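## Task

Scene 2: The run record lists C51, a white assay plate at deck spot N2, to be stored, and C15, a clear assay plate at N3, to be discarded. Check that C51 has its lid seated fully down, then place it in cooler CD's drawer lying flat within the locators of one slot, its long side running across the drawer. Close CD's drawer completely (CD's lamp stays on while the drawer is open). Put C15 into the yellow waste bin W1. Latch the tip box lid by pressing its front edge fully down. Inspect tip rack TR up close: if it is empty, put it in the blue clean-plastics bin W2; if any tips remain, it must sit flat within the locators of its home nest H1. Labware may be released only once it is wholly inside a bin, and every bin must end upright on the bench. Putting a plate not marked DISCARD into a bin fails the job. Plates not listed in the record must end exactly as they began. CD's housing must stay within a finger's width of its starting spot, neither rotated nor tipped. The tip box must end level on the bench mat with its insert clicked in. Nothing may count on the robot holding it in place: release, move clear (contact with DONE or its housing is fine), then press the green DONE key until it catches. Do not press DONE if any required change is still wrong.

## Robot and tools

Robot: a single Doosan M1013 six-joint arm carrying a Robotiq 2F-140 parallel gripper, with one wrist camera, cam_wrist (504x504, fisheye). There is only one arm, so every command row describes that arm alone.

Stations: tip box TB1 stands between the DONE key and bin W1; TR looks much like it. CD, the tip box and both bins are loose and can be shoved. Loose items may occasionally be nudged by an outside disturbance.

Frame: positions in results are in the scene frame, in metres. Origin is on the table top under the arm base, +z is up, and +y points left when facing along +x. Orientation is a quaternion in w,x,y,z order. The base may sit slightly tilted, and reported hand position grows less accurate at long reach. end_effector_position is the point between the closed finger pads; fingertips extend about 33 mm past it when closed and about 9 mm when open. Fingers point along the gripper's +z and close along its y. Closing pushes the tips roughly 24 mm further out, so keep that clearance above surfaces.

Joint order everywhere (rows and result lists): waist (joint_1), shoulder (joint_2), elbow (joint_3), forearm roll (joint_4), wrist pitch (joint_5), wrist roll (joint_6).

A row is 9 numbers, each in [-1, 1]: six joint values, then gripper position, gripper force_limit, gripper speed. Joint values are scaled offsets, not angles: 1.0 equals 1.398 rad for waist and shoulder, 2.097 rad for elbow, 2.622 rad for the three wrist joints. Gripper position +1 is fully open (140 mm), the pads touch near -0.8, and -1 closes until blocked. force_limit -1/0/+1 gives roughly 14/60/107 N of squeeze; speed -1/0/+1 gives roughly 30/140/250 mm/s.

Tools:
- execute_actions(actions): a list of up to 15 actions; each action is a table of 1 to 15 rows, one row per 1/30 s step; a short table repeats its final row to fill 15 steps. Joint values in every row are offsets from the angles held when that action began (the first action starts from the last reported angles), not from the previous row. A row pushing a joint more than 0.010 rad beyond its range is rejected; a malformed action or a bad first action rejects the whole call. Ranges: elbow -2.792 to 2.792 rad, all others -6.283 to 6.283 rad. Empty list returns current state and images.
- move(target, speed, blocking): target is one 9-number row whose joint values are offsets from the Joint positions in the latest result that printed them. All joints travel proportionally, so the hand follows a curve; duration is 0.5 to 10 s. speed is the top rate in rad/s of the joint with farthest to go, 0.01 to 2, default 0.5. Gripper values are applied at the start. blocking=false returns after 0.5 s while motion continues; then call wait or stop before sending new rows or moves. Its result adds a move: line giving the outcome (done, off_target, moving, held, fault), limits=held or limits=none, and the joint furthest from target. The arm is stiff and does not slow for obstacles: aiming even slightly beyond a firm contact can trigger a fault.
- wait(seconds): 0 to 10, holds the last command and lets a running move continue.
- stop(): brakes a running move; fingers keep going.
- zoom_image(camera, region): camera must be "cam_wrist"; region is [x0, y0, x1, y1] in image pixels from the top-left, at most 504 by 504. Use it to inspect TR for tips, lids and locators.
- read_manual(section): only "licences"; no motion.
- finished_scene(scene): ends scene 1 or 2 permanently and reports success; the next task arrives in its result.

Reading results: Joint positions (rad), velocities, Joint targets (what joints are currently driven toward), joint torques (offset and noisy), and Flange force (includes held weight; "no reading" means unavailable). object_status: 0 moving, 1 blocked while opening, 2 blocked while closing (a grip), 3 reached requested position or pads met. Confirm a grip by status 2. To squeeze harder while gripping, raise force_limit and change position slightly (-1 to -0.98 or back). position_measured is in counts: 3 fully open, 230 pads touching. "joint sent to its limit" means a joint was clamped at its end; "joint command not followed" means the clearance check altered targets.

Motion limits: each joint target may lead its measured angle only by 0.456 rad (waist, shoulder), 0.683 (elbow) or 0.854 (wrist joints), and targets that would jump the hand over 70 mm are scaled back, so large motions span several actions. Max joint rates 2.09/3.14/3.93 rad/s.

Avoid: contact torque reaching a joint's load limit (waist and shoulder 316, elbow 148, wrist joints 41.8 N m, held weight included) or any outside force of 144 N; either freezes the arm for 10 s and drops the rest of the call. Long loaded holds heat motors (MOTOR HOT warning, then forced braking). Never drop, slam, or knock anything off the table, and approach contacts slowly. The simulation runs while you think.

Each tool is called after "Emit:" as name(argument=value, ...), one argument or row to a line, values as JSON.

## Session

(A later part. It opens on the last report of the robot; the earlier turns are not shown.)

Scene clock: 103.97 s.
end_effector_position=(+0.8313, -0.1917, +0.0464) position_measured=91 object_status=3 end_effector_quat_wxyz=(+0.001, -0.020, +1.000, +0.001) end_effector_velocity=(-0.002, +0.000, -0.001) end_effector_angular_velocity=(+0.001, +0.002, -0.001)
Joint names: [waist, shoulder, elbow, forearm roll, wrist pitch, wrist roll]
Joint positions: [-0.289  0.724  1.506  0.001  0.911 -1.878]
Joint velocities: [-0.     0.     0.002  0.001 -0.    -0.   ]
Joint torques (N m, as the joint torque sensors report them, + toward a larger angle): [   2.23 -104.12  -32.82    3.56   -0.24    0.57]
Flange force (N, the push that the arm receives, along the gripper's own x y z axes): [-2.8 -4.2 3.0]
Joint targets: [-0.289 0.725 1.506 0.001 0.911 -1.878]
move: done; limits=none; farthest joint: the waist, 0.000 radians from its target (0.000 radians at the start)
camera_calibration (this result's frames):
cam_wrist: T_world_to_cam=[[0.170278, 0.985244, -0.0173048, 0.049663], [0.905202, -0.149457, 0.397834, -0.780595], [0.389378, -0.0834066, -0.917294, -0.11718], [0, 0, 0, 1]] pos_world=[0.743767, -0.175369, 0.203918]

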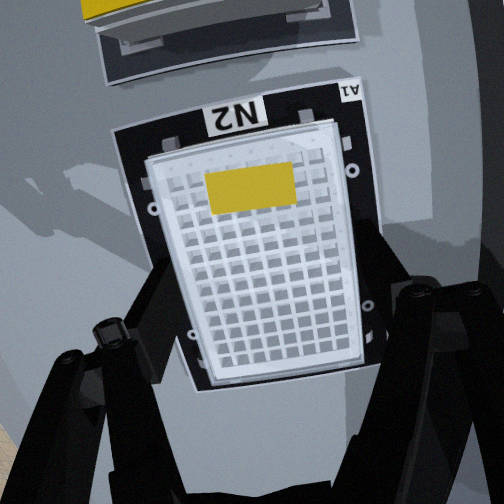

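Emit:
move(
  target=[0,0,0,0,0,0,-1,-0.5,-0.8],
)

Emit:
move(
  target=[0,-0.014,-0.004,0,0.0105,0,-1,-0.5,-0.8],
  speed=0.04,
)

Emit:
move(
  target=[0,-0.09,-0.045,0,0.084,0,-1,-0.5,-0.8],
  speed=0.2,
)

Emit:
move(
  target=[0.1567,-0.0715,0.127,0,-0.0632,-0.496,-1,-0.5,-0.8],
  speed=0.6,
)

Emit:
move(
  target=[0,0.059,0.024,0,-0.0507,0,-1,-0.5,-0.8],
  speed=0.08,
)

Emit:
zoom_image(
  camera="cam_wrist",
  region=[110,70,390,260],
)

Scene clock: 117.30 s.
end_effector_position=(+0.8313, -0.1917, +0.0464) position_measured=102 object_status=2 end_effector_quat_wxyz=(+0.001, -0.020, +1.000, +0.001) end_effector_velocity=(+0.000, -0.000, +0.001) end_effector_angular_velocity=(+0.000, -0.002, -0.001)
Joint names: [waist, shoulder, elbow, forearm roll, wrist pitch, wrist roll]
Joint positions: [-0.289  0.725  1.506  0.001  0.911 -1.878]
Joint velocities: [-0.    -0.002 -0.     0.001  0.     0.   ]
Joint torques (N m, as the joint torque sensors report them, + toward a larger angle): [  5.57 -89.16 -26.7    4.41  -1.56   0.26]
Flange force (N, the push that the arm receives, along the gripper's own x y z axes): [0.7 -7.0 -17.0]
Joint targets: [-0.289 0.724 1.506 0.001 0.911 -1.878]
move: done; limits=none; farthest joint: the shoulder, 0.001 radians from its target (0.001 radians at the start)
camera_calibration (this result's frames):
cam_wrist: T_world_to_cam=[[0.170306, 0.985239, -0.0173051, 0.0496623], [0.905197, -0.149482, 0.397836, -0.780578], [0.389377, -0.0834184, -0.917293, -0.117218], [0, 0, 0, 1]] pos_world=[0.743761, -0.17539, 0.203877]

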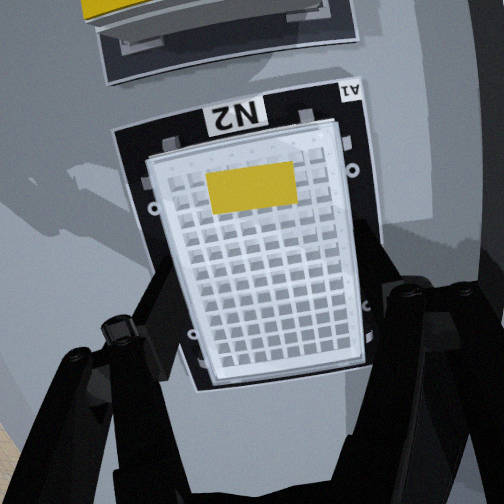

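Scene clock: 118.23 s.
end_effector_position=(+0.8317, -0.1918, +0.0668) position_measured=103 object_status=2 end_effector_quat_wxyz=(+0.001, -0.020, +1.000, +0.001) end_effector_velocity=(+0.001, -0.000, +0.001) end_effector_angular_velocity=(-0.001, -0.001, +0.001)
Joint names: [waist, shoulder, elbow, forearm roll, wrist pitch, wrist roll]
Joint positions: [-0.289  0.705  1.498  0.001  0.938 -1.878]
Joint velocities: [ 0.    -0.    -0.002 -0.001  0.001 -0.   ]
Joint torques (N m, as the joint torque sensors report them, + toward a larger angle): [   2.26 -104.19  -33.6     3.7    -0.47    0.64]
Flange force (N, the push that the arm receives, along the gripper's own x y z axes): [-4.4 -4.9 2.6]
Joint targets: [-0.289 0.705 1.498 0.001 0.938 -1.878]
move: done; limits=none; farthest joint: the elbow, 0.001 radians from its target (0.009 radians at the start)
camera_calibration (this result's frames):
cam_wrist: T_world_to_cam=[[0.170299, 0.98524, -0.0173336, 0.0500936], [0.905038, -0.14943, 0.398218, -0.788896], [0.38975, -0.0835037, -0.917127, -0.0990208], [0, 0, 0, 1]] pos_world=[0.744043, -0.175507, 0.224206]

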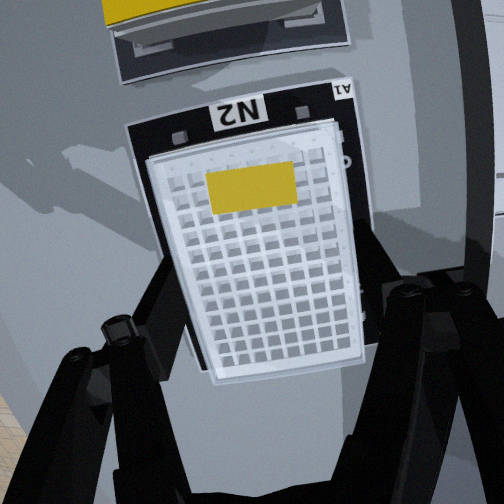

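Scene clock: 119.73 s.
end_effector_position=(+0.8303, -0.1917, +0.2199) position_measured=103 object_status=2 end_effector_quat_wxyz=(+0.001, -0.020, +1.000, +0.001) end_effector_velocity=(-0.000, -0.001, +0.002) end_effector_angular_velocity=(-0.000, -0.001, -0.001)
Joint names: [waist, shoulder, elbow, forearm roll, wrist pitch, wrist roll]
Joint positions: [-0.289  0.579  1.404  0.001  1.158 -1.878]
Joint velocities: [-0.002 -0.002 -0.    -0.     0.001 -0.   ]
Joint torques (N m, as the joint torque sensors report them, + toward a larger angle): [  2.38 -96.49 -38.41   4.18  -0.04   0.65]
Flange force (N, the push that the arm receives, along the gripper's own x y z axes): [-0.9 -4.3 1.1]
Joint targets: [-0.289 0.579 1.404 0.001 1.159 -1.878]
move: done; limits=none; farthest joint: the waist, 0.000 radians from its target (0.000 radians at the start)
camera_calibration (this result's frames):
cam_wrist: T_world_to_cam=[[0.170167, 0.985264, -0.0172534, 0.0529902], [0.905067, -0.149344, 0.398183, -0.848658], [0.389738, -0.0833732, -0.917144, 0.0419332], [0, 0, 0, 1]] pos_world=[0.742733, -0.175455, 0.377294]

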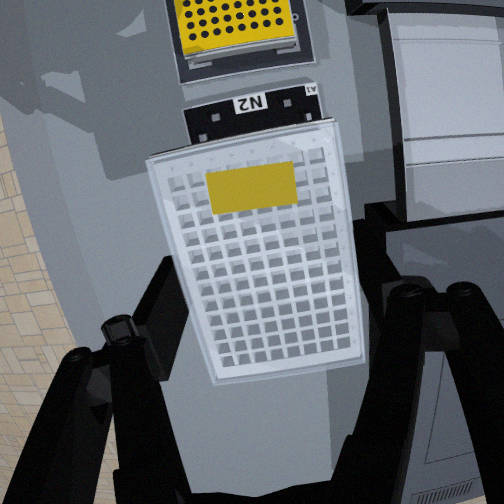

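Scene clock: 122.40 s.
end_effector_position=(+0.7544, -0.0019, +0.1696) position_measured=103 object_status=2 end_effector_quat_wxyz=(-0.001, +0.703, -0.711, -0.001) end_effector_velocity=(+0.000, +0.000, +0.001) end_effector_angular_velocity=(+0.002, -0.003, -0.001)
Joint names: [waist, shoulder, elbow, forearm roll, wrist pitch, wrist roll]
Joint positions: [-0.07   0.479  1.67   0.001  0.993 -3.178]
Joint velocities: [-0.001 -0.002  0.     0.003 -0.001 -0.001]
Joint torques (N m, as the joint torque sensors report them, + toward a larger angle): [  3.06 -86.06 -34.68   3.78  -0.31   0.2 ]
Flange force (N, the push that the arm receives, along the gripper's own x y z axes): [4.2 -5.6 2.5]
Joint targets: [-0.070 0.479 1.670 0.001 0.993 -3.178]
move: done; limits=none; farthest joint: the waist, 0.000 radians from its target (0.219 radians at the start)
camera_calibration (this result's frames):
cam_wrist: T_world_to_cam=[[-0.975117, 0.220797, -0.0199141, 0.741034], [0.194707, 0.895907, 0.399299, -0.19391], [0.106005, 0.385485, -0.916605, 0.256122], [0, 0, 0, 1]] pos_world=[0.7332, -0.0886235, 0.326948]

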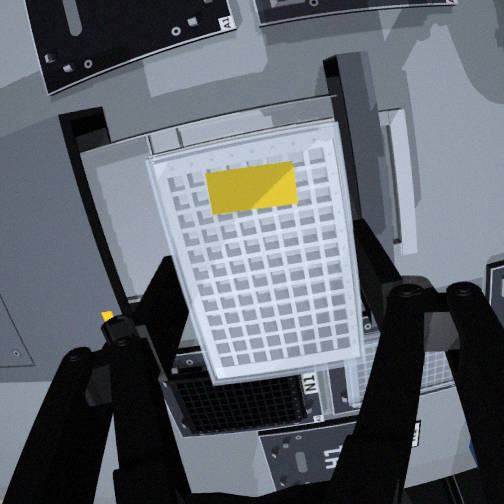

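Scene clock: 124.40 s.
end_effector_position=(+0.7543, -0.0017, +0.0849) position_measured=103 object_status=2 end_effector_quat_wxyz=(-0.001, +0.703, -0.711, -0.001) end_effector_velocity=(+0.001, -0.000, -0.000) end_effector_angular_velocity=(+0.001, -0.001, -0.002)
Joint names: [waist, shoulder, elbow, forearm roll, wrist pitch, wrist roll]
Joint positions: [-0.07   0.562  1.72   0.001  0.86  -3.178]
Joint velocities: [-0.001  0.    -0.     0.001 -0.002  0.   ]
Joint torques (N m, as the joint torque sensors report them, + toward a larger angle): [  3.78 -89.6  -31.32   3.41  -0.4    0.58]
Flange force (N, the push that the arm receives, along the gripper's own x y z axes): [5.7 -4.2 2.2]
Joint targets: [-0.070 0.562 1.720 0.001 0.860 -3.178]
move: done; limits=none; farthest joint: the waist, 0.000 radians from its target (0.000 radians at the start)
camera_calibration (this result's frames):
cam_wrist: T_world_to_cam=[[-0.975105, 0.220838, -0.0200306, 0.739218], [0.194703, 0.895923, 0.399265, -0.1602], [0.106119, 0.385425, -0.916617, 0.178384], [0, 0, 0, 1]] pos_world=[0.733077, -0.0884739, 0.242279]

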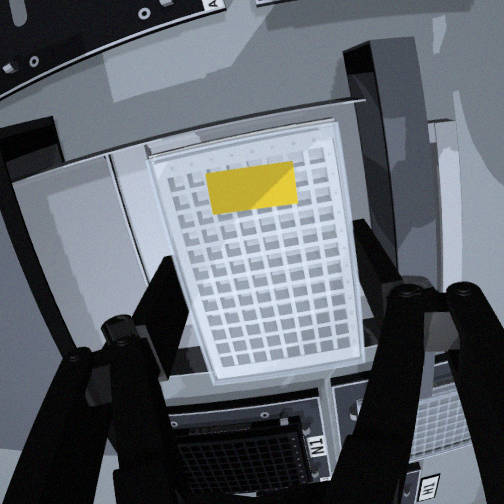

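Region (110, 70, 390, 260) of cam_wrist's 504x504 image, scaled by 1.800, with more detail than that image has; it fills the top 342 rows of this view, and the rest is white.

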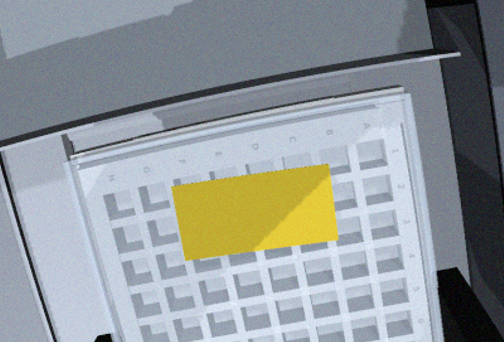

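Emit:
move(
  target=[0.002,0.015,-0.001,0,-0.0072,0,-1,-0.5,-0.8],
  speed=0.02,
)

Emit:
zoom_image(
  camera="cam_wrist",
  region=[110,70,390,400],
)

Scene clock: 136.17 s.
end_effector_position=(+0.7583, +0.0002, +0.0700) position_measured=103 object_status=2 end_effector_quat_wxyz=(-0.001, +0.704, -0.710, -0.000) end_effector_velocity=(+0.001, +0.000, +0.000) end_effector_angular_velocity=(+0.000, -0.002, +0.000)
Joint names: [waist, shoulder, elbow, forearm roll, wrist pitch, wrist roll]
Joint positions: [-0.067  0.583  1.718  0.001  0.841 -3.178]
Joint velocities: [ 0.     0.001 -0.001  0.001 -0.001 -0.   ]
Joint torques (N m, as the joint torque sensors report them, + toward a larger angle): [  2.73 -92.17 -30.75   3.37  -0.43   0.65]
Flange force (N, the push that the arm receives, along the gripper's own x y z axes): [4.0 -6.0 3.3]
Joint targets: [-0.067 0.583 1.718 0.001 0.841 -3.178]
move: done; limits=none; farthest joint: the waist, 0.000 radians from its target (0.003 radians at the start)
camera_calibration (this result's frames):
cam_wrist: T_world_to_cam=[[-0.97571, 0.218149, -0.020043, 0.742827], [0.192229, 0.896462, 0.399255, -0.154886], [0.105065, 0.385705, -0.916621, 0.164345], [0, 0, 0, 1]] pos_world=[0.73729, -0.0865856, 0.227369]

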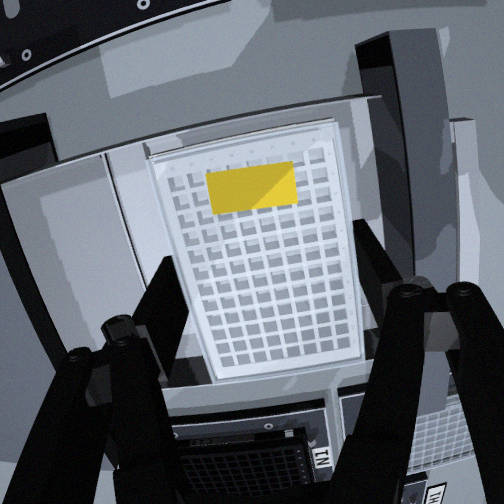

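Region (110, 70, 390, 400) of cam_wrist's 504x504 image, scaled by 1.527, with more detail than that image has; it fills the left 428 columns of this view, and the rest is white.

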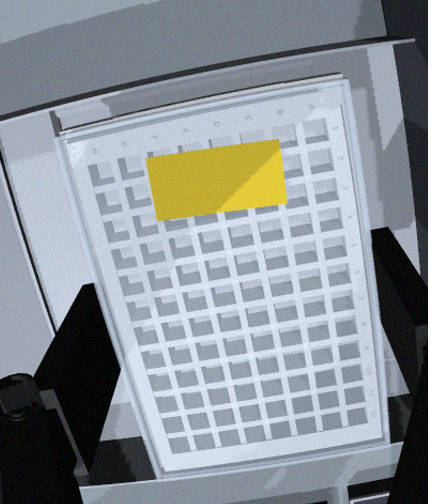

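Emit:
move(
  target=[0,0.008,0.002,0,-0.006,0,-1,-0.5,-0.8],
  speed=0.02,
)

Emit:
zoom_image(
  camera="cam_wrist",
  region=[120,90,380,220],
)

Emit:
zoom_image(
  camera="cam_wrist",
  region=[160,280,400,410],
)

Scene clock: 147.73 s.
end_effector_position=(+0.7584, +0.0002, +0.0599) position_measured=103 object_status=2 end_effector_quat_wxyz=(-0.001, +0.704, -0.710, -0.000) end_effector_velocity=(+0.002, +0.000, +0.001) end_effector_angular_velocity=(-0.001, -0.003, +0.002)
Joint names: [waist, shoulder, elbow, forearm roll, wrist pitch, wrist roll]
Joint positions: [-0.067  0.594  1.722  0.001  0.825 -3.178]
Joint velocities: [ 0.001  0.    -0.002 -0.002 -0.001  0.   ]
Joint torques (N m, as the joint torque sensors report them, + toward a larger angle): [  3.25 -92.76 -29.87   3.26  -0.53   0.46]
Flange force (N, the push that the arm receives, along the gripper's own x y z axes): [4.4 -7.4 3.6]
Joint targets: [-0.067 0.594 1.723 0.001 0.825 -3.178]
move: done; limits=none; farthest joint: the waist, 0.000 radians from its target (0.000 radians at the start)
camera_calibration (this result's frames):
cam_wrist: T_world_to_cam=[[-0.975707, 0.218127, -0.0203934, 0.742754], [0.192068, 0.896475, 0.399302, -0.150747], [0.105381, 0.385685, -0.916592, 0.154768], [0, 0, 0, 1]] pos_world=[0.737354, -0.086566, 0.2172]

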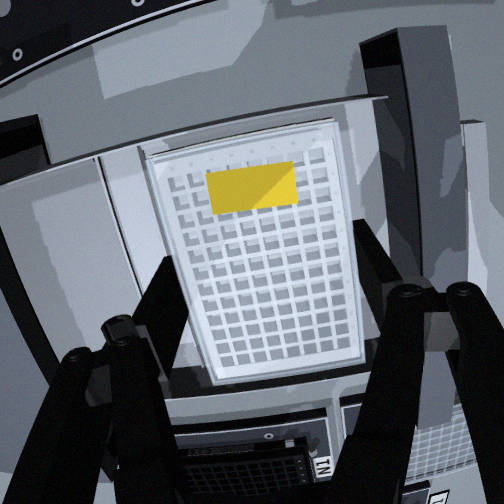

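Region (120, 90, 380, 220) of cam_wrist's 504x504 image, scaled by 1.938, with more detail than that image has.

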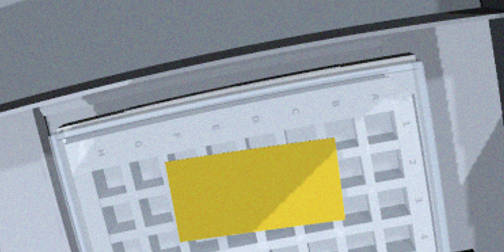

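Region (160, 280, 400, 410) of cam_wrist's 504x504 image, scaled by 2.100, with more detail than that image has; it fills the top 273 rows of this view, and the rest is white.

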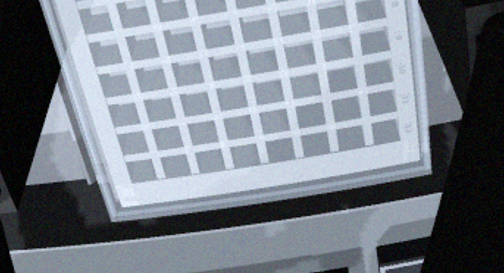

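Emit:
move(
  target=[0.0008,0.0057,-0.0011,0,-0.0022,0,-1,-0.5,-0.8],
  speed=0.015,
)

Emit:
zoom_image(
  camera="cam_wrist",
  region=[120,90,380,220],
)

Emit:
zoom_image(
  camera="cam_wrist",
  region=[160,280,400,410],
)

Scene clock: 154.33 s.
end_effector_position=(+0.7604, +0.0010, +0.0548) position_measured=103 object_status=2 end_effector_quat_wxyz=(-0.001, +0.704, -0.710, -0.000) end_effector_velocity=(+0.001, +0.000, +0.001) end_effector_angular_velocity=(+0.000, -0.002, -0.000)
Joint names: [waist, shoulder, elbow, forearm roll, wrist pitch, wrist roll]
Joint positions: [-0.066  0.602  1.72   0.001  0.82  -3.178]
Joint velocities: [ 0.    -0.    -0.002  0.    -0.     0.   ]
Joint torques (N m, as the joint torque sensors report them, + toward a larger angle): [  3.16 -91.99 -30.1    3.41  -0.34   0.54]
Flange force (N, the push that the arm receives, along the gripper's own x y z axes): [4.6 -4.7 2.5]
Joint targets: [-0.066 0.602 1.720 0.001 0.820 -3.178]
move: done; limits=none; farthest joint: the elbow, 0.001 radians from its target (0.003 radians at the start)
camera_calibration (this result's frames):
cam_wrist: T_world_to_cam=[[-0.975942, 0.217066, -0.0205016, 0.744581], [0.19105, 0.896687, 0.399315, -0.149012], [0.105061, 0.385792, -0.916584, 0.149868], [0, 0, 0, 1]] pos_world=[0.739391, -0.0858239, 0.212134]

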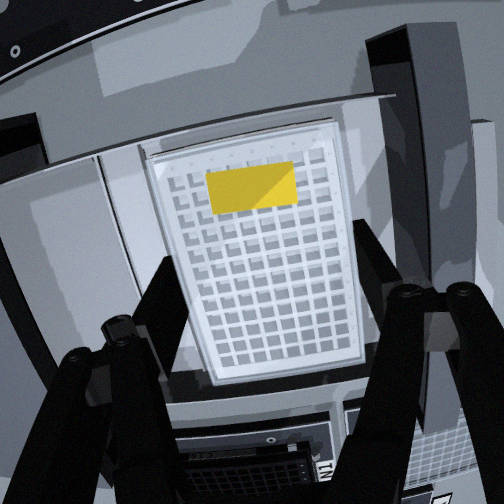

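Region (120, 90, 380, 220) of cam_wrist's 504x504 image, scaled by 1.938, with more detail than that image has.

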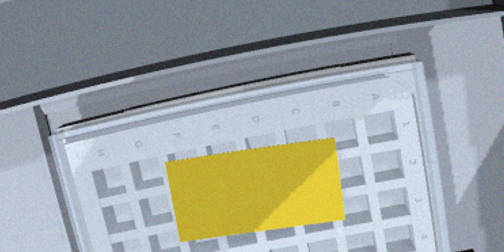

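Region (160, 280, 400, 410) of cam_wrist's 504x504 image, scaled by 2.100, with more detail than that image has; it fills the top 273 rows of this view, and the rest is white.

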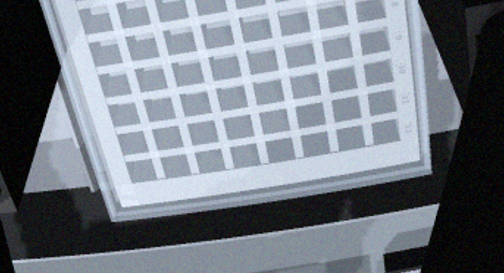

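Emit:
move(
  target=[0,0.0041,-0.0015,0,-0.0008,0,-1,-0.5,-0.8],
  speed=0.01,
)

Emit:
zoom_image(
  camera="cam_wrist",
  region=[120,90,380,220],
)

Scene clock: 160.67 s.
end_effector_position=(+0.7621, +0.0009, +0.0518) position_measured=103 object_status=2 end_effector_quat_wxyz=(-0.001, +0.704, -0.710, -0.001) end_effector_velocity=(+0.000, +0.001, +0.001) end_effector_angular_velocity=(+0.001, -0.000, +0.000)
Joint names: [waist, shoulder, elbow, forearm roll, wrist pitch, wrist roll]
Joint positions: [-0.066  0.607  1.717  0.001  0.818 -3.178]
Joint velocities: [ 0.001 -0.001 -0.     0.001  0.001 -0.   ]
Joint torques (N m, as the joint torque sensors report them, + toward a larger angle): [  3.4  -93.37 -30.46   3.31  -0.43   0.54]
Flange force (N, the push that the arm receives, along the gripper's own x y z axes): [4.7 -4.7 3.1]
Joint targets: [-0.066 0.607 1.717 0.001 0.818 -3.178]
move: done; limits=none; farthest joint: the waist, 0.000 radians from its target (0.000 radians at the start)
camera_calibration (this result's frames):
cam_wrist: T_world_to_cam=[[-0.975958, 0.217039, -0.0200242, 0.746244], [0.191218, 0.896684, 0.399241, -0.148193], [0.104606, 0.385813, -0.916627, 0.147257], [0, 0, 0, 1]] pos_world=[0.741236, -0.0858959, 0.209087]

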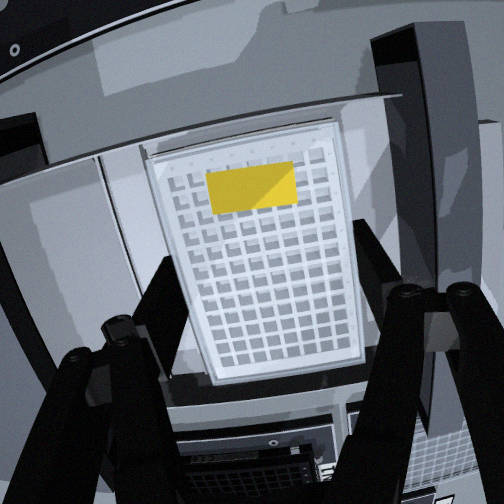

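Region (120, 90, 380, 220) of cam_wrist's 504x504 image, scaled by 1.938, with more detail than that image has.

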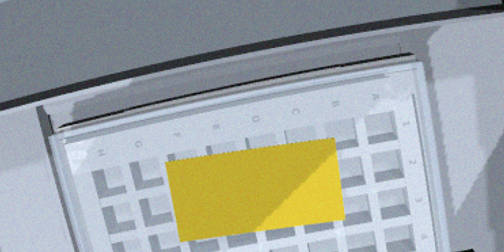

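Emit:
move(
  target=[0,0.002,0,0,-0.0011,0,-1,-0.5,-0.8],
  speed=0.01,
)

Emit:
zoom_image(
  camera="cam_wrist",
  region=[120,90,380,220],
)

Scene clock: 165.57 s.
end_effector_position=(+0.7626, +0.0009, +0.0497) position_measured=103 object_status=2 end_effector_quat_wxyz=(-0.001, +0.704, -0.710, -0.000) end_effector_velocity=(+0.000, -0.001, -0.000) end_effector_angular_velocity=(-0.001, -0.000, +0.001)
Joint names: [waist, shoulder, elbow, forearm roll, wrist pitch, wrist roll]
Joint positions: [-0.066  0.61   1.717  0.001  0.815 -3.178]
Joint velocities: [-0.     0.001 -0.    -0.001 -0.001 -0.   ]
Joint torques (N m, as the joint torque sensors report them, + toward a larger angle): [  2.79 -88.88 -26.59   3.28   0.3    0.57]
Flange force (N, the push that the arm receives, along the gripper's own x y z axes): [4.3 -7.5 -2.0]
Joint targets: [-0.066 0.610 1.717 0.001 0.815 -3.178]
move: done; limits=none; farthest joint: the waist, 0.000 radians from its target (0.000 radians at the start)
camera_calibration (this result's frames):
cam_wrist: T_world_to_cam=[[-0.975948, 0.217069, -0.020184, 0.746628], [0.191181, 0.896682, 0.399264, -0.147396], [0.104766, 0.385802, -0.916614, 0.145187], [0, 0, 0, 1]] pos_world=[0.741639, -0.0859156, 0.207001]

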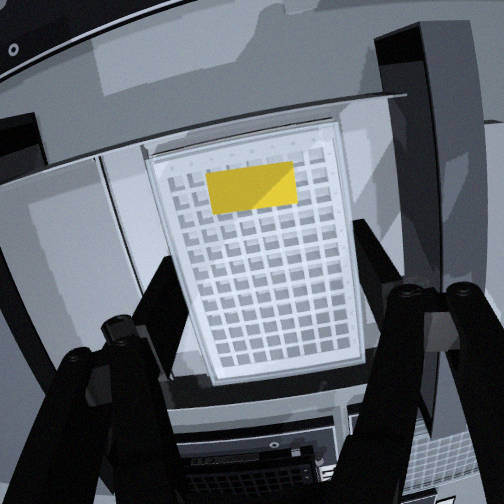

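Region (120, 90, 380, 220) of cam_wrist's 504x504 image, scaled by 1.938, with more detail than that image has.

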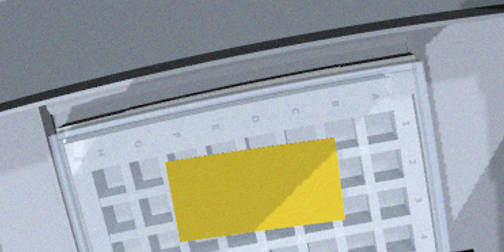

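Release and inspect.

Emit:
move(
  target=[0,0,0,0,0,0,0.3,-0.5,-0.8],
)

Emit:
move(
  target=[0,-0.055,-0.014,0,0.0405,0,0.3,-0.5,-0.8],
  speed=0.08,
)

Emit:
zoom_image(
  camera="cam_wrist",
  region=[150,90,370,340],
)

Scene clock: 170.57 s.
end_effector_position=(+0.7626, +0.0009, +0.0496) position_measured=91 object_status=3 end_effector_quat_wxyz=(-0.001, +0.704, -0.710, -0.000) end_effector_velocity=(+0.000, -0.000, +0.000) end_effector_angular_velocity=(-0.000, -0.001, -0.000)
Joint names: [waist, shoulder, elbow, forearm roll, wrist pitch, wrist roll]
Joint positions: [-0.066  0.61   1.717  0.001  0.815 -3.178]
Joint velocities: [-0.001 -0.001 -0.    -0.     0.    -0.   ]
Joint torques (N m, as the joint torque sensors report them, + toward a larger angle): [  2.89 -92.66 -30.08   3.17  -0.44   0.52]
Flange force (N, the push that the arm receives, along the gripper's own x y z axes): [4.5 -4.3 2.7]
Joint targets: [-0.066 0.610 1.717 0.001 0.815 -3.178]
move: done; limits=none; farthest joint: the waist, 0.000 radians from its target (0.000 radians at the start)
camera_calibration (this result's frames):
cam_wrist: T_world_to_cam=[[-0.975956, 0.217037, -0.0201071, 0.746614], [0.191183, 0.896686, 0.399253, -0.147372], [0.104682, 0.385809, -0.91662, 0.145183], [0, 0, 0, 1]] pos_world=[0.741639, -0.0859089, 0.206929]

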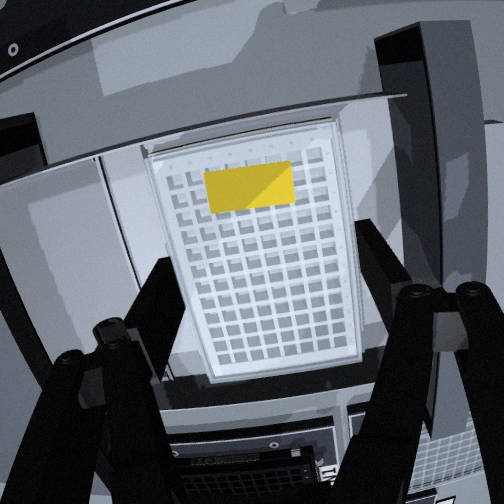

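Scene clock: 172.23 s.
end_effector_position=(+0.7608, +0.0009, +0.1206) position_measured=91 object_status=3 end_effector_quat_wxyz=(-0.001, +0.704, -0.710, -0.000) end_effector_velocity=(-0.000, +0.001, +0.002) end_effector_angular_velocity=(+0.001, -0.001, -0.000)
Joint names: [waist, shoulder, elbow, forearm roll, wrist pitch, wrist roll]
Joint positions: [-0.066  0.533  1.688  0.001  0.921 -3.178]
Joint velocities: [ 0.    -0.003 -0.     0.001  0.002 -0.   ]
Joint torques (N m, as the joint torque sensors report them, + toward a larger angle): [  2.43 -89.37 -33.08   3.75  -0.38   0.64]
Flange force (N, the push that the arm receives, along the gripper's own x y z axes): [3.8 -4.6 2.2]
Joint targets: [-0.066 0.533 1.688 0.001 0.921 -3.178]
move: done; limits=none; farthest joint: the waist, 0.000 radians from its target (0.000 radians at the start)
camera_calibration (this result's frames):
cam_wrist: T_world_to_cam=[[-0.975967, 0.216984, -0.0201624, 0.746358], [0.191107, 0.896679, 0.399306, -0.175318], [0.104722, 0.385856, -0.916596, 0.210447], [0, 0, 0, 1]] pos_world=[0.739887, -0.0859456, 0.277949]

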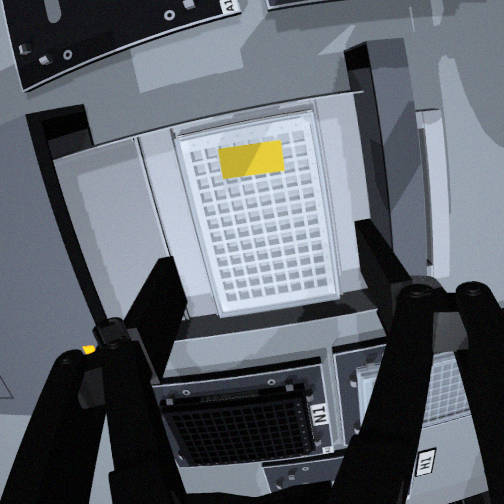

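Region (150, 90, 370, 340) of cam_wrist's 504x504 image, scaled by 2.016, with more detail than that image has; it fills the left 444 columns of this view, and the rest is white.

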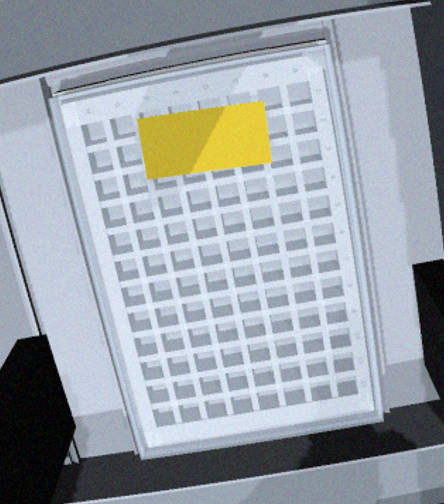

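Emit:
move(
  target=[0,-0.025,-0.011,0,0.022,0.6,0.2,-0.5,-0.8],
  speed=0.8,
)

Emit:
move(
  target=[0,0.063,0.021,0,-0.0504,0,0.2,-0.5,-0.8],
  speed=0.1,
)

Emit:
zoom_image(
  camera="cam_wrist",
  region=[90,110,440,370],
)

Scene clock: 180.50 s.
end_effector_position=(+0.7609, +0.0008, +0.1577) position_measured=104 object_status=3 end_effector_quat_wxyz=(+0.001, +0.005, +1.000, +0.001) end_effector_velocity=(+0.001, -0.001, +0.000) end_effector_angular_velocity=(-0.001, -0.001, -0.001)
Joint names: [waist, shoulder, elbow, forearm roll, wrist pitch, wrist roll]
Joint positions: [-0.066  0.498  1.665  0.001  0.979 -1.606]
Joint velocities: [-0.     0.    -0.001 -0.001 -0.001  0.001]
Joint torques (N m, as the joint torque sensors report them, + toward a larger angle): [  2.88 -87.24 -34.14   3.94  -0.36   0.54]
Flange force (N, the push that the arm receives, along the gripper's own x y z axes): [-5.6 -4.5 2.0]
Joint targets: [-0.066 0.498 1.665 0.001 0.979 -1.606]
move: done; limits=none; farthest joint: the wrist roll, 0.001 radians from its target (1.573 radians at the start)
camera_calibration (this result's frames):
cam_wrist: T_world_to_cam=[[0.218914, 0.975591, -0.0172721, -0.163063], [0.896673, -0.194162, 0.397843, -0.72583], [0.384778, -0.102581, -0.917291, 0.0318374], [0, 0, 0, 1]] pos_world=[0.674279, 0.0214204, 0.315154]

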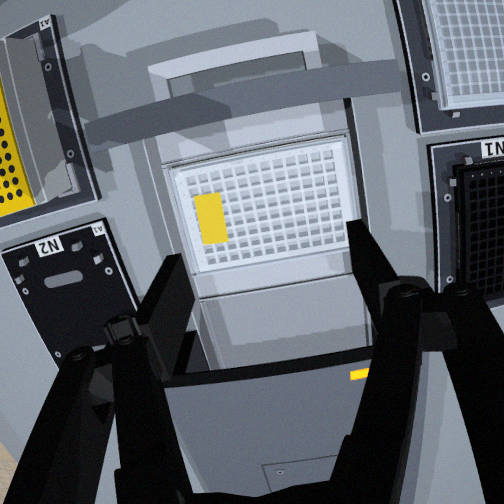

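Scene clock: 182.17 s.
end_effector_position=(+0.7626, +0.0009, +0.0712) position_measured=104 object_status=3 end_effector_quat_wxyz=(+0.001, +0.005, +1.000, +0.001) end_effector_velocity=(-0.001, -0.001, -0.001) end_effector_angular_velocity=(-0.001, -0.000, -0.001)
Joint names: [waist, shoulder, elbow, forearm roll, wrist pitch, wrist roll]
Joint positions: [-0.066  0.587  1.709  0.001  0.846 -1.606]
Joint velocities: [-0.001 -0.     0.002 -0.001 -0.002  0.   ]
Joint torques (N m, as the joint torque sensors report them, + toward a larger angle): [  3.21 -90.81 -30.9    3.4   -0.5    0.58]
Flange force (N, the push that the arm receives, along the gripper's own x y z axes): [-4.1 -4.9 1.9]
Joint targets: [-0.066 0.587 1.709 0.001 0.846 -1.606]
move: done; limits=none; farthest joint: the waist, 0.000 radians from its target (0.000 radians at the start)
camera_calibration (this result's frames):
cam_wrist: T_world_to_cam=[[0.219008, 0.975569, -0.0173226, -0.165054], [0.896644, -0.194225, 0.397876, -0.692927], [0.384791, -0.10267, -0.917276, -0.0481828], [0, 0, 0, 1]] pos_world=[0.675998, 0.021491, 0.228643]

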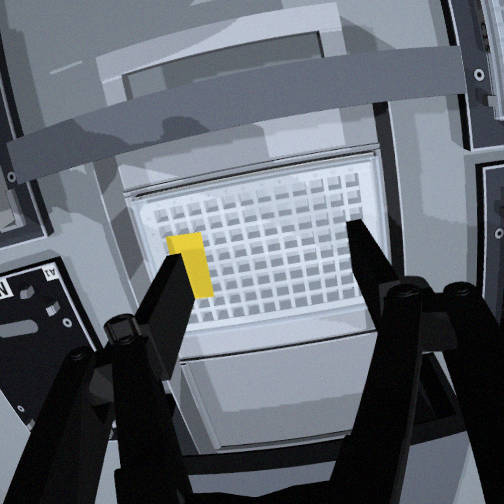

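Region (90, 110, 440, 370) of cam_wrist's 504x504 image, scaled by 1.440, with more detail than that image has; it fills the top 374 rows of this view, and the rest is white.

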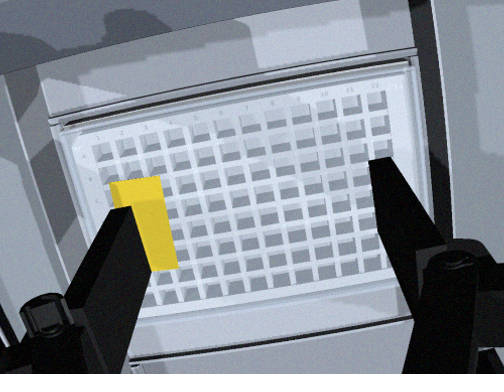

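Emit:
move(
  target=[0,0.004,0.001,0,-0.003,0,0.2,-0.5,-0.8],
  speed=0.01,
)

Scene clock: 185.37 s.
end_effector_position=(+0.7627, +0.0009, +0.0661) position_measured=104 object_status=3 end_effector_quat_wxyz=(+0.001, +0.005, +1.000, +0.001) end_effector_velocity=(+0.000, -0.001, +0.001) end_effector_angular_velocity=(-0.001, -0.002, +0.000)
Joint names: [waist, shoulder, elbow, forearm roll, wrist pitch, wrist roll]
Joint positions: [-0.066  0.592  1.711  0.001  0.839 -1.606]
Joint velocities: [-0.001 -0.001  0.001 -0.002 -0.001  0.001]
Joint torques (N m, as the joint torque sensors report them, + toward a larger angle): [  2.82 -91.76 -30.57   3.35  -0.18   0.58]
Flange force (N, the push that the arm receives, along the gripper's own x y z axes): [-4.6 -4.3 2.7]
Joint targets: [-0.066 0.592 1.711 0.001 0.839 -1.606]
move: done; limits=none; farthest joint: the shoulder, 0.001 radians from its target (0.006 radians at the start)
camera_calibration (this result's frames):
cam_wrist: T_world_to_cam=[[0.218993, 0.975573, -0.017295, -0.165156], [0.896578, -0.194204, 0.398037, -0.69093], [0.384955, -0.102673, -0.917206, -0.0530358], [0, 0, 0, 1]] pos_world=[0.676057, 0.0214949, 0.223514]

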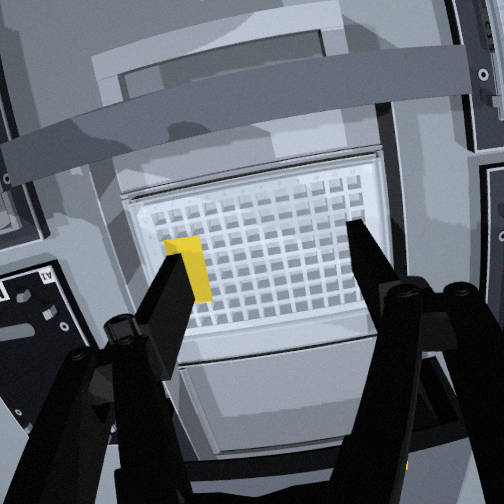

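Emit:
move(
  target=[0,0.0012,0.0003,0,-0.0009,0,0.2,-0.5,-0.8],
  speed=0.01,
)

Emit:
move(
  target=[0,0.0012,0.0003,0,-0.0009,0,0.2,-0.5,-0.8],
  speed=0.01,
)

Scene clock: 189.47 s.
end_effector_position=(+0.7627, +0.0009, +0.0645) position_measured=104 object_status=3 end_effector_quat_wxyz=(+0.001, +0.005, +1.000, +0.001) end_effector_velocity=(+0.000, +0.000, -0.000) end_effector_angular_velocity=(+0.001, +0.001, -0.001)
Joint names: [waist, shoulder, elbow, forearm roll, wrist pitch, wrist roll]
Joint positions: [-0.066  0.594  1.711  0.001  0.836 -1.606]
Joint velocities: [ 0.     0.001 -0.001  0.001  0.001 -0.   ]
Joint torques (N m, as the joint torque sensors report them, + toward a larger angle): [  2.64 -92.16 -30.66   3.47  -0.43   0.59]
Flange force (N, the push that the arm receives, along the gripper's own x y z axes): [-5.3 -4.1 3.1]
Joint targets: [-0.066 0.594 1.711 0.001 0.836 -1.606]
move: done; limits=none; farthest joint: the waist, 0.000 radians from its target (0.000 radians at the start)
camera_calibration (this result's frames):
cam_wrist: T_world_to_cam=[[0.219018, 0.975568, -0.0172868, -0.165207], [0.896552, -0.194224, 0.398085, -0.690322], [0.385001, -0.102686, -0.917186, -0.0544822], [0, 0, 0, 1]] pos_world=[0.676069, 0.0214988, 0.221981]

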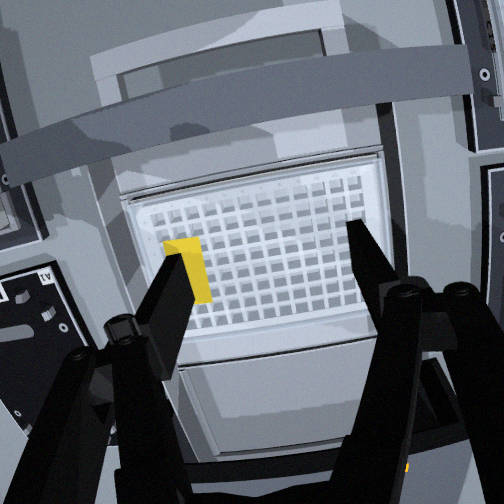

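Scene clock: 190.17 s.
end_effector_position=(+0.7628, +0.0009, +0.0630) position_measured=104 object_status=3 end_effector_quat_wxyz=(+0.001, +0.005, +1.000, +0.001) end_effector_velocity=(+0.001, -0.000, +0.001) end_effector_angular_velocity=(+0.000, -0.002, -0.000)
Joint names: [waist, shoulder, elbow, forearm roll, wrist pitch, wrist roll]
Joint positions: [-0.066  0.595  1.712  0.001  0.834 -1.606]
Joint velocities: [-0.    -0.    -0.002  0.001  0.    -0.   ]
Joint torques (N m, as the joint torque sensors report them, + toward a larger angle): [  2.9  -91.82 -30.36   3.53  -0.24   0.59]
Flange force (N, the push that the arm receives, along the gripper's own x y z axes): [-4.8 -4.5 2.3]
Joint targets: [-0.066 0.595 1.712 0.001 0.834 -1.606]
move: done; limits=none; farthest joint: the waist, 0.000 radians from its target (0.000 radians at the start)
camera_calibration (this result's frames):
cam_wrist: T_world_to_cam=[[0.21902, 0.975567, -0.0172784, -0.165241], [0.89653, -0.194225, 0.398134, -0.689715], [0.38505, -0.10269, -0.917165, -0.0559287], [0, 0, 0, 1]] pos_world=[0.676077, 0.0215011, 0.220448]

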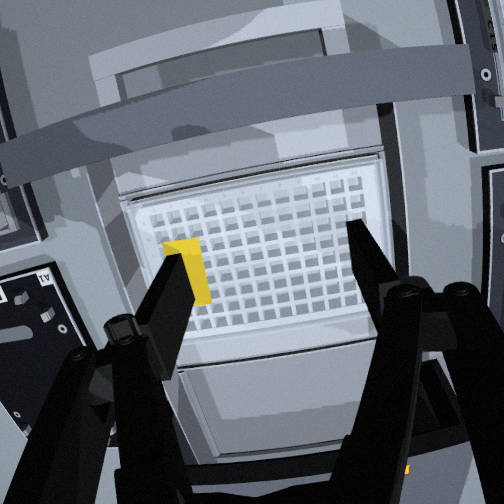

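Emit:
move(
  target=[0,0.001,0.0003,0,-0.0007,0,0.2,-0.5,-0.8],
  speed=0.01,
)

Emit:
move(
  target=[0,0.001,0.0003,0,-0.0007,0,0.2,-0.5,-0.8],
  speed=0.01,
)

Scene clock: 194.90 s.
end_effector_position=(+0.7627, +0.0009, +0.0617) position_measured=104 object_status=3 end_effector_quat_wxyz=(+0.001, +0.005, +1.000, +0.001) end_effector_velocity=(-0.000, -0.001, -0.000) end_effector_angular_velocity=(-0.000, +0.001, -0.001)
Joint names: [waist, shoulder, elbow, forearm roll, wrist pitch, wrist roll]
Joint positions: [-0.066  0.597  1.713  0.001  0.832 -1.606]
Joint velocities: [-0.001  0.     0.    -0.     0.    -0.   ]
Joint torques (N m, as the joint torque sensors report them, + toward a larger angle): [  2.84 -91.67 -30.65   3.34  -0.35   0.65]
Flange force (N, the push that the arm receives, along the gripper's own x y z axes): [-3.8 -4.5 2.3]
Joint targets: [-0.066 0.597 1.713 0.001 0.832 -1.606]
move: done; limits=none; farthest joint: the waist, 0.000 radians from its target (0.000 radians at the start)
camera_calibration (this result's frames):
cam_wrist: T_world_to_cam=[[0.219018, 0.975567, -0.0173126, -0.165243], [0.896606, -0.194228, 0.397962, -0.689142], [0.384876, -0.102683, -0.917238, -0.0569575], [0, 0, 0, 1]] pos_world=[0.676001, 0.0215066, 0.219148]

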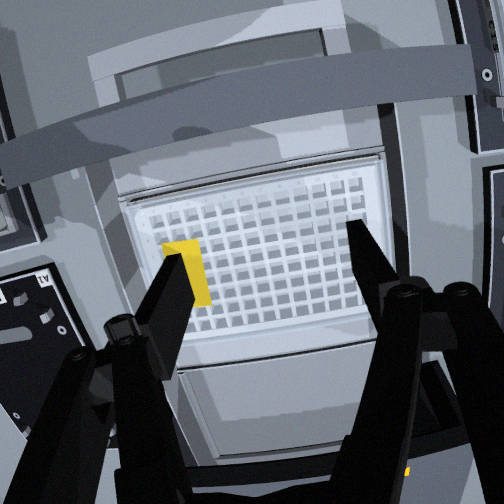

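Scene clock: 195.60 s.
end_effector_position=(+0.7626, +0.0009, +0.0605) position_measured=104 object_status=3 end_effector_quat_wxyz=(+0.001, +0.005, +1.000, +0.001) end_effector_velocity=(+0.000, +0.000, -0.002) end_effector_angular_velocity=(+0.000, +0.001, -0.000)
Joint names: [waist, shoulder, elbow, forearm roll, wrist pitch, wrist roll]
Joint positions: [-0.066  0.598  1.713  0.001  0.83  -1.606]
Joint velocities: [-0.     0.003 -0.001  0.    -0.001 -0.   ]
Joint torques (N m, as the joint torque sensors report them, + toward a larger angle): [  2.67 -75.25 -22.38   3.61  -1.13   0.57]
Flange force (N, the push that the arm receives, along the gripper's own x y z axes): [-3.2 -4.1 -20.1]
Joint targets: [-0.066 0.598 1.713 0.001 0.830 -1.606]
move: done; limits=none; farthest joint: the waist, 0.000 radians from its target (0.000 radians at the start)
camera_calibration (this result's frames):
cam_wrist: T_world_to_cam=[[0.219017, 0.975567, -0.0173239, -0.165255], [0.896629, -0.194229, 0.397909, -0.68861], [0.384822, -0.102682, -0.917261, -0.0580193], [0, 0, 0, 1]] pos_world=[0.675949, 0.021511, 0.217922]

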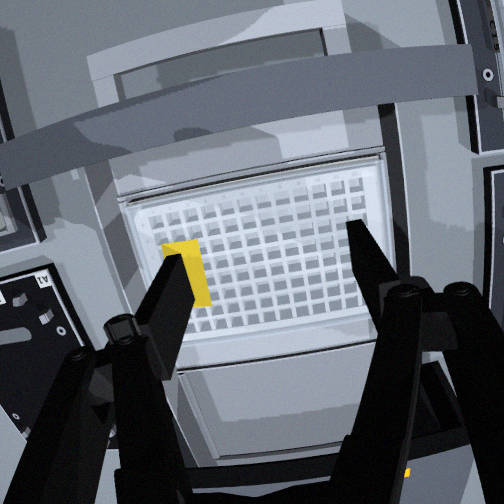

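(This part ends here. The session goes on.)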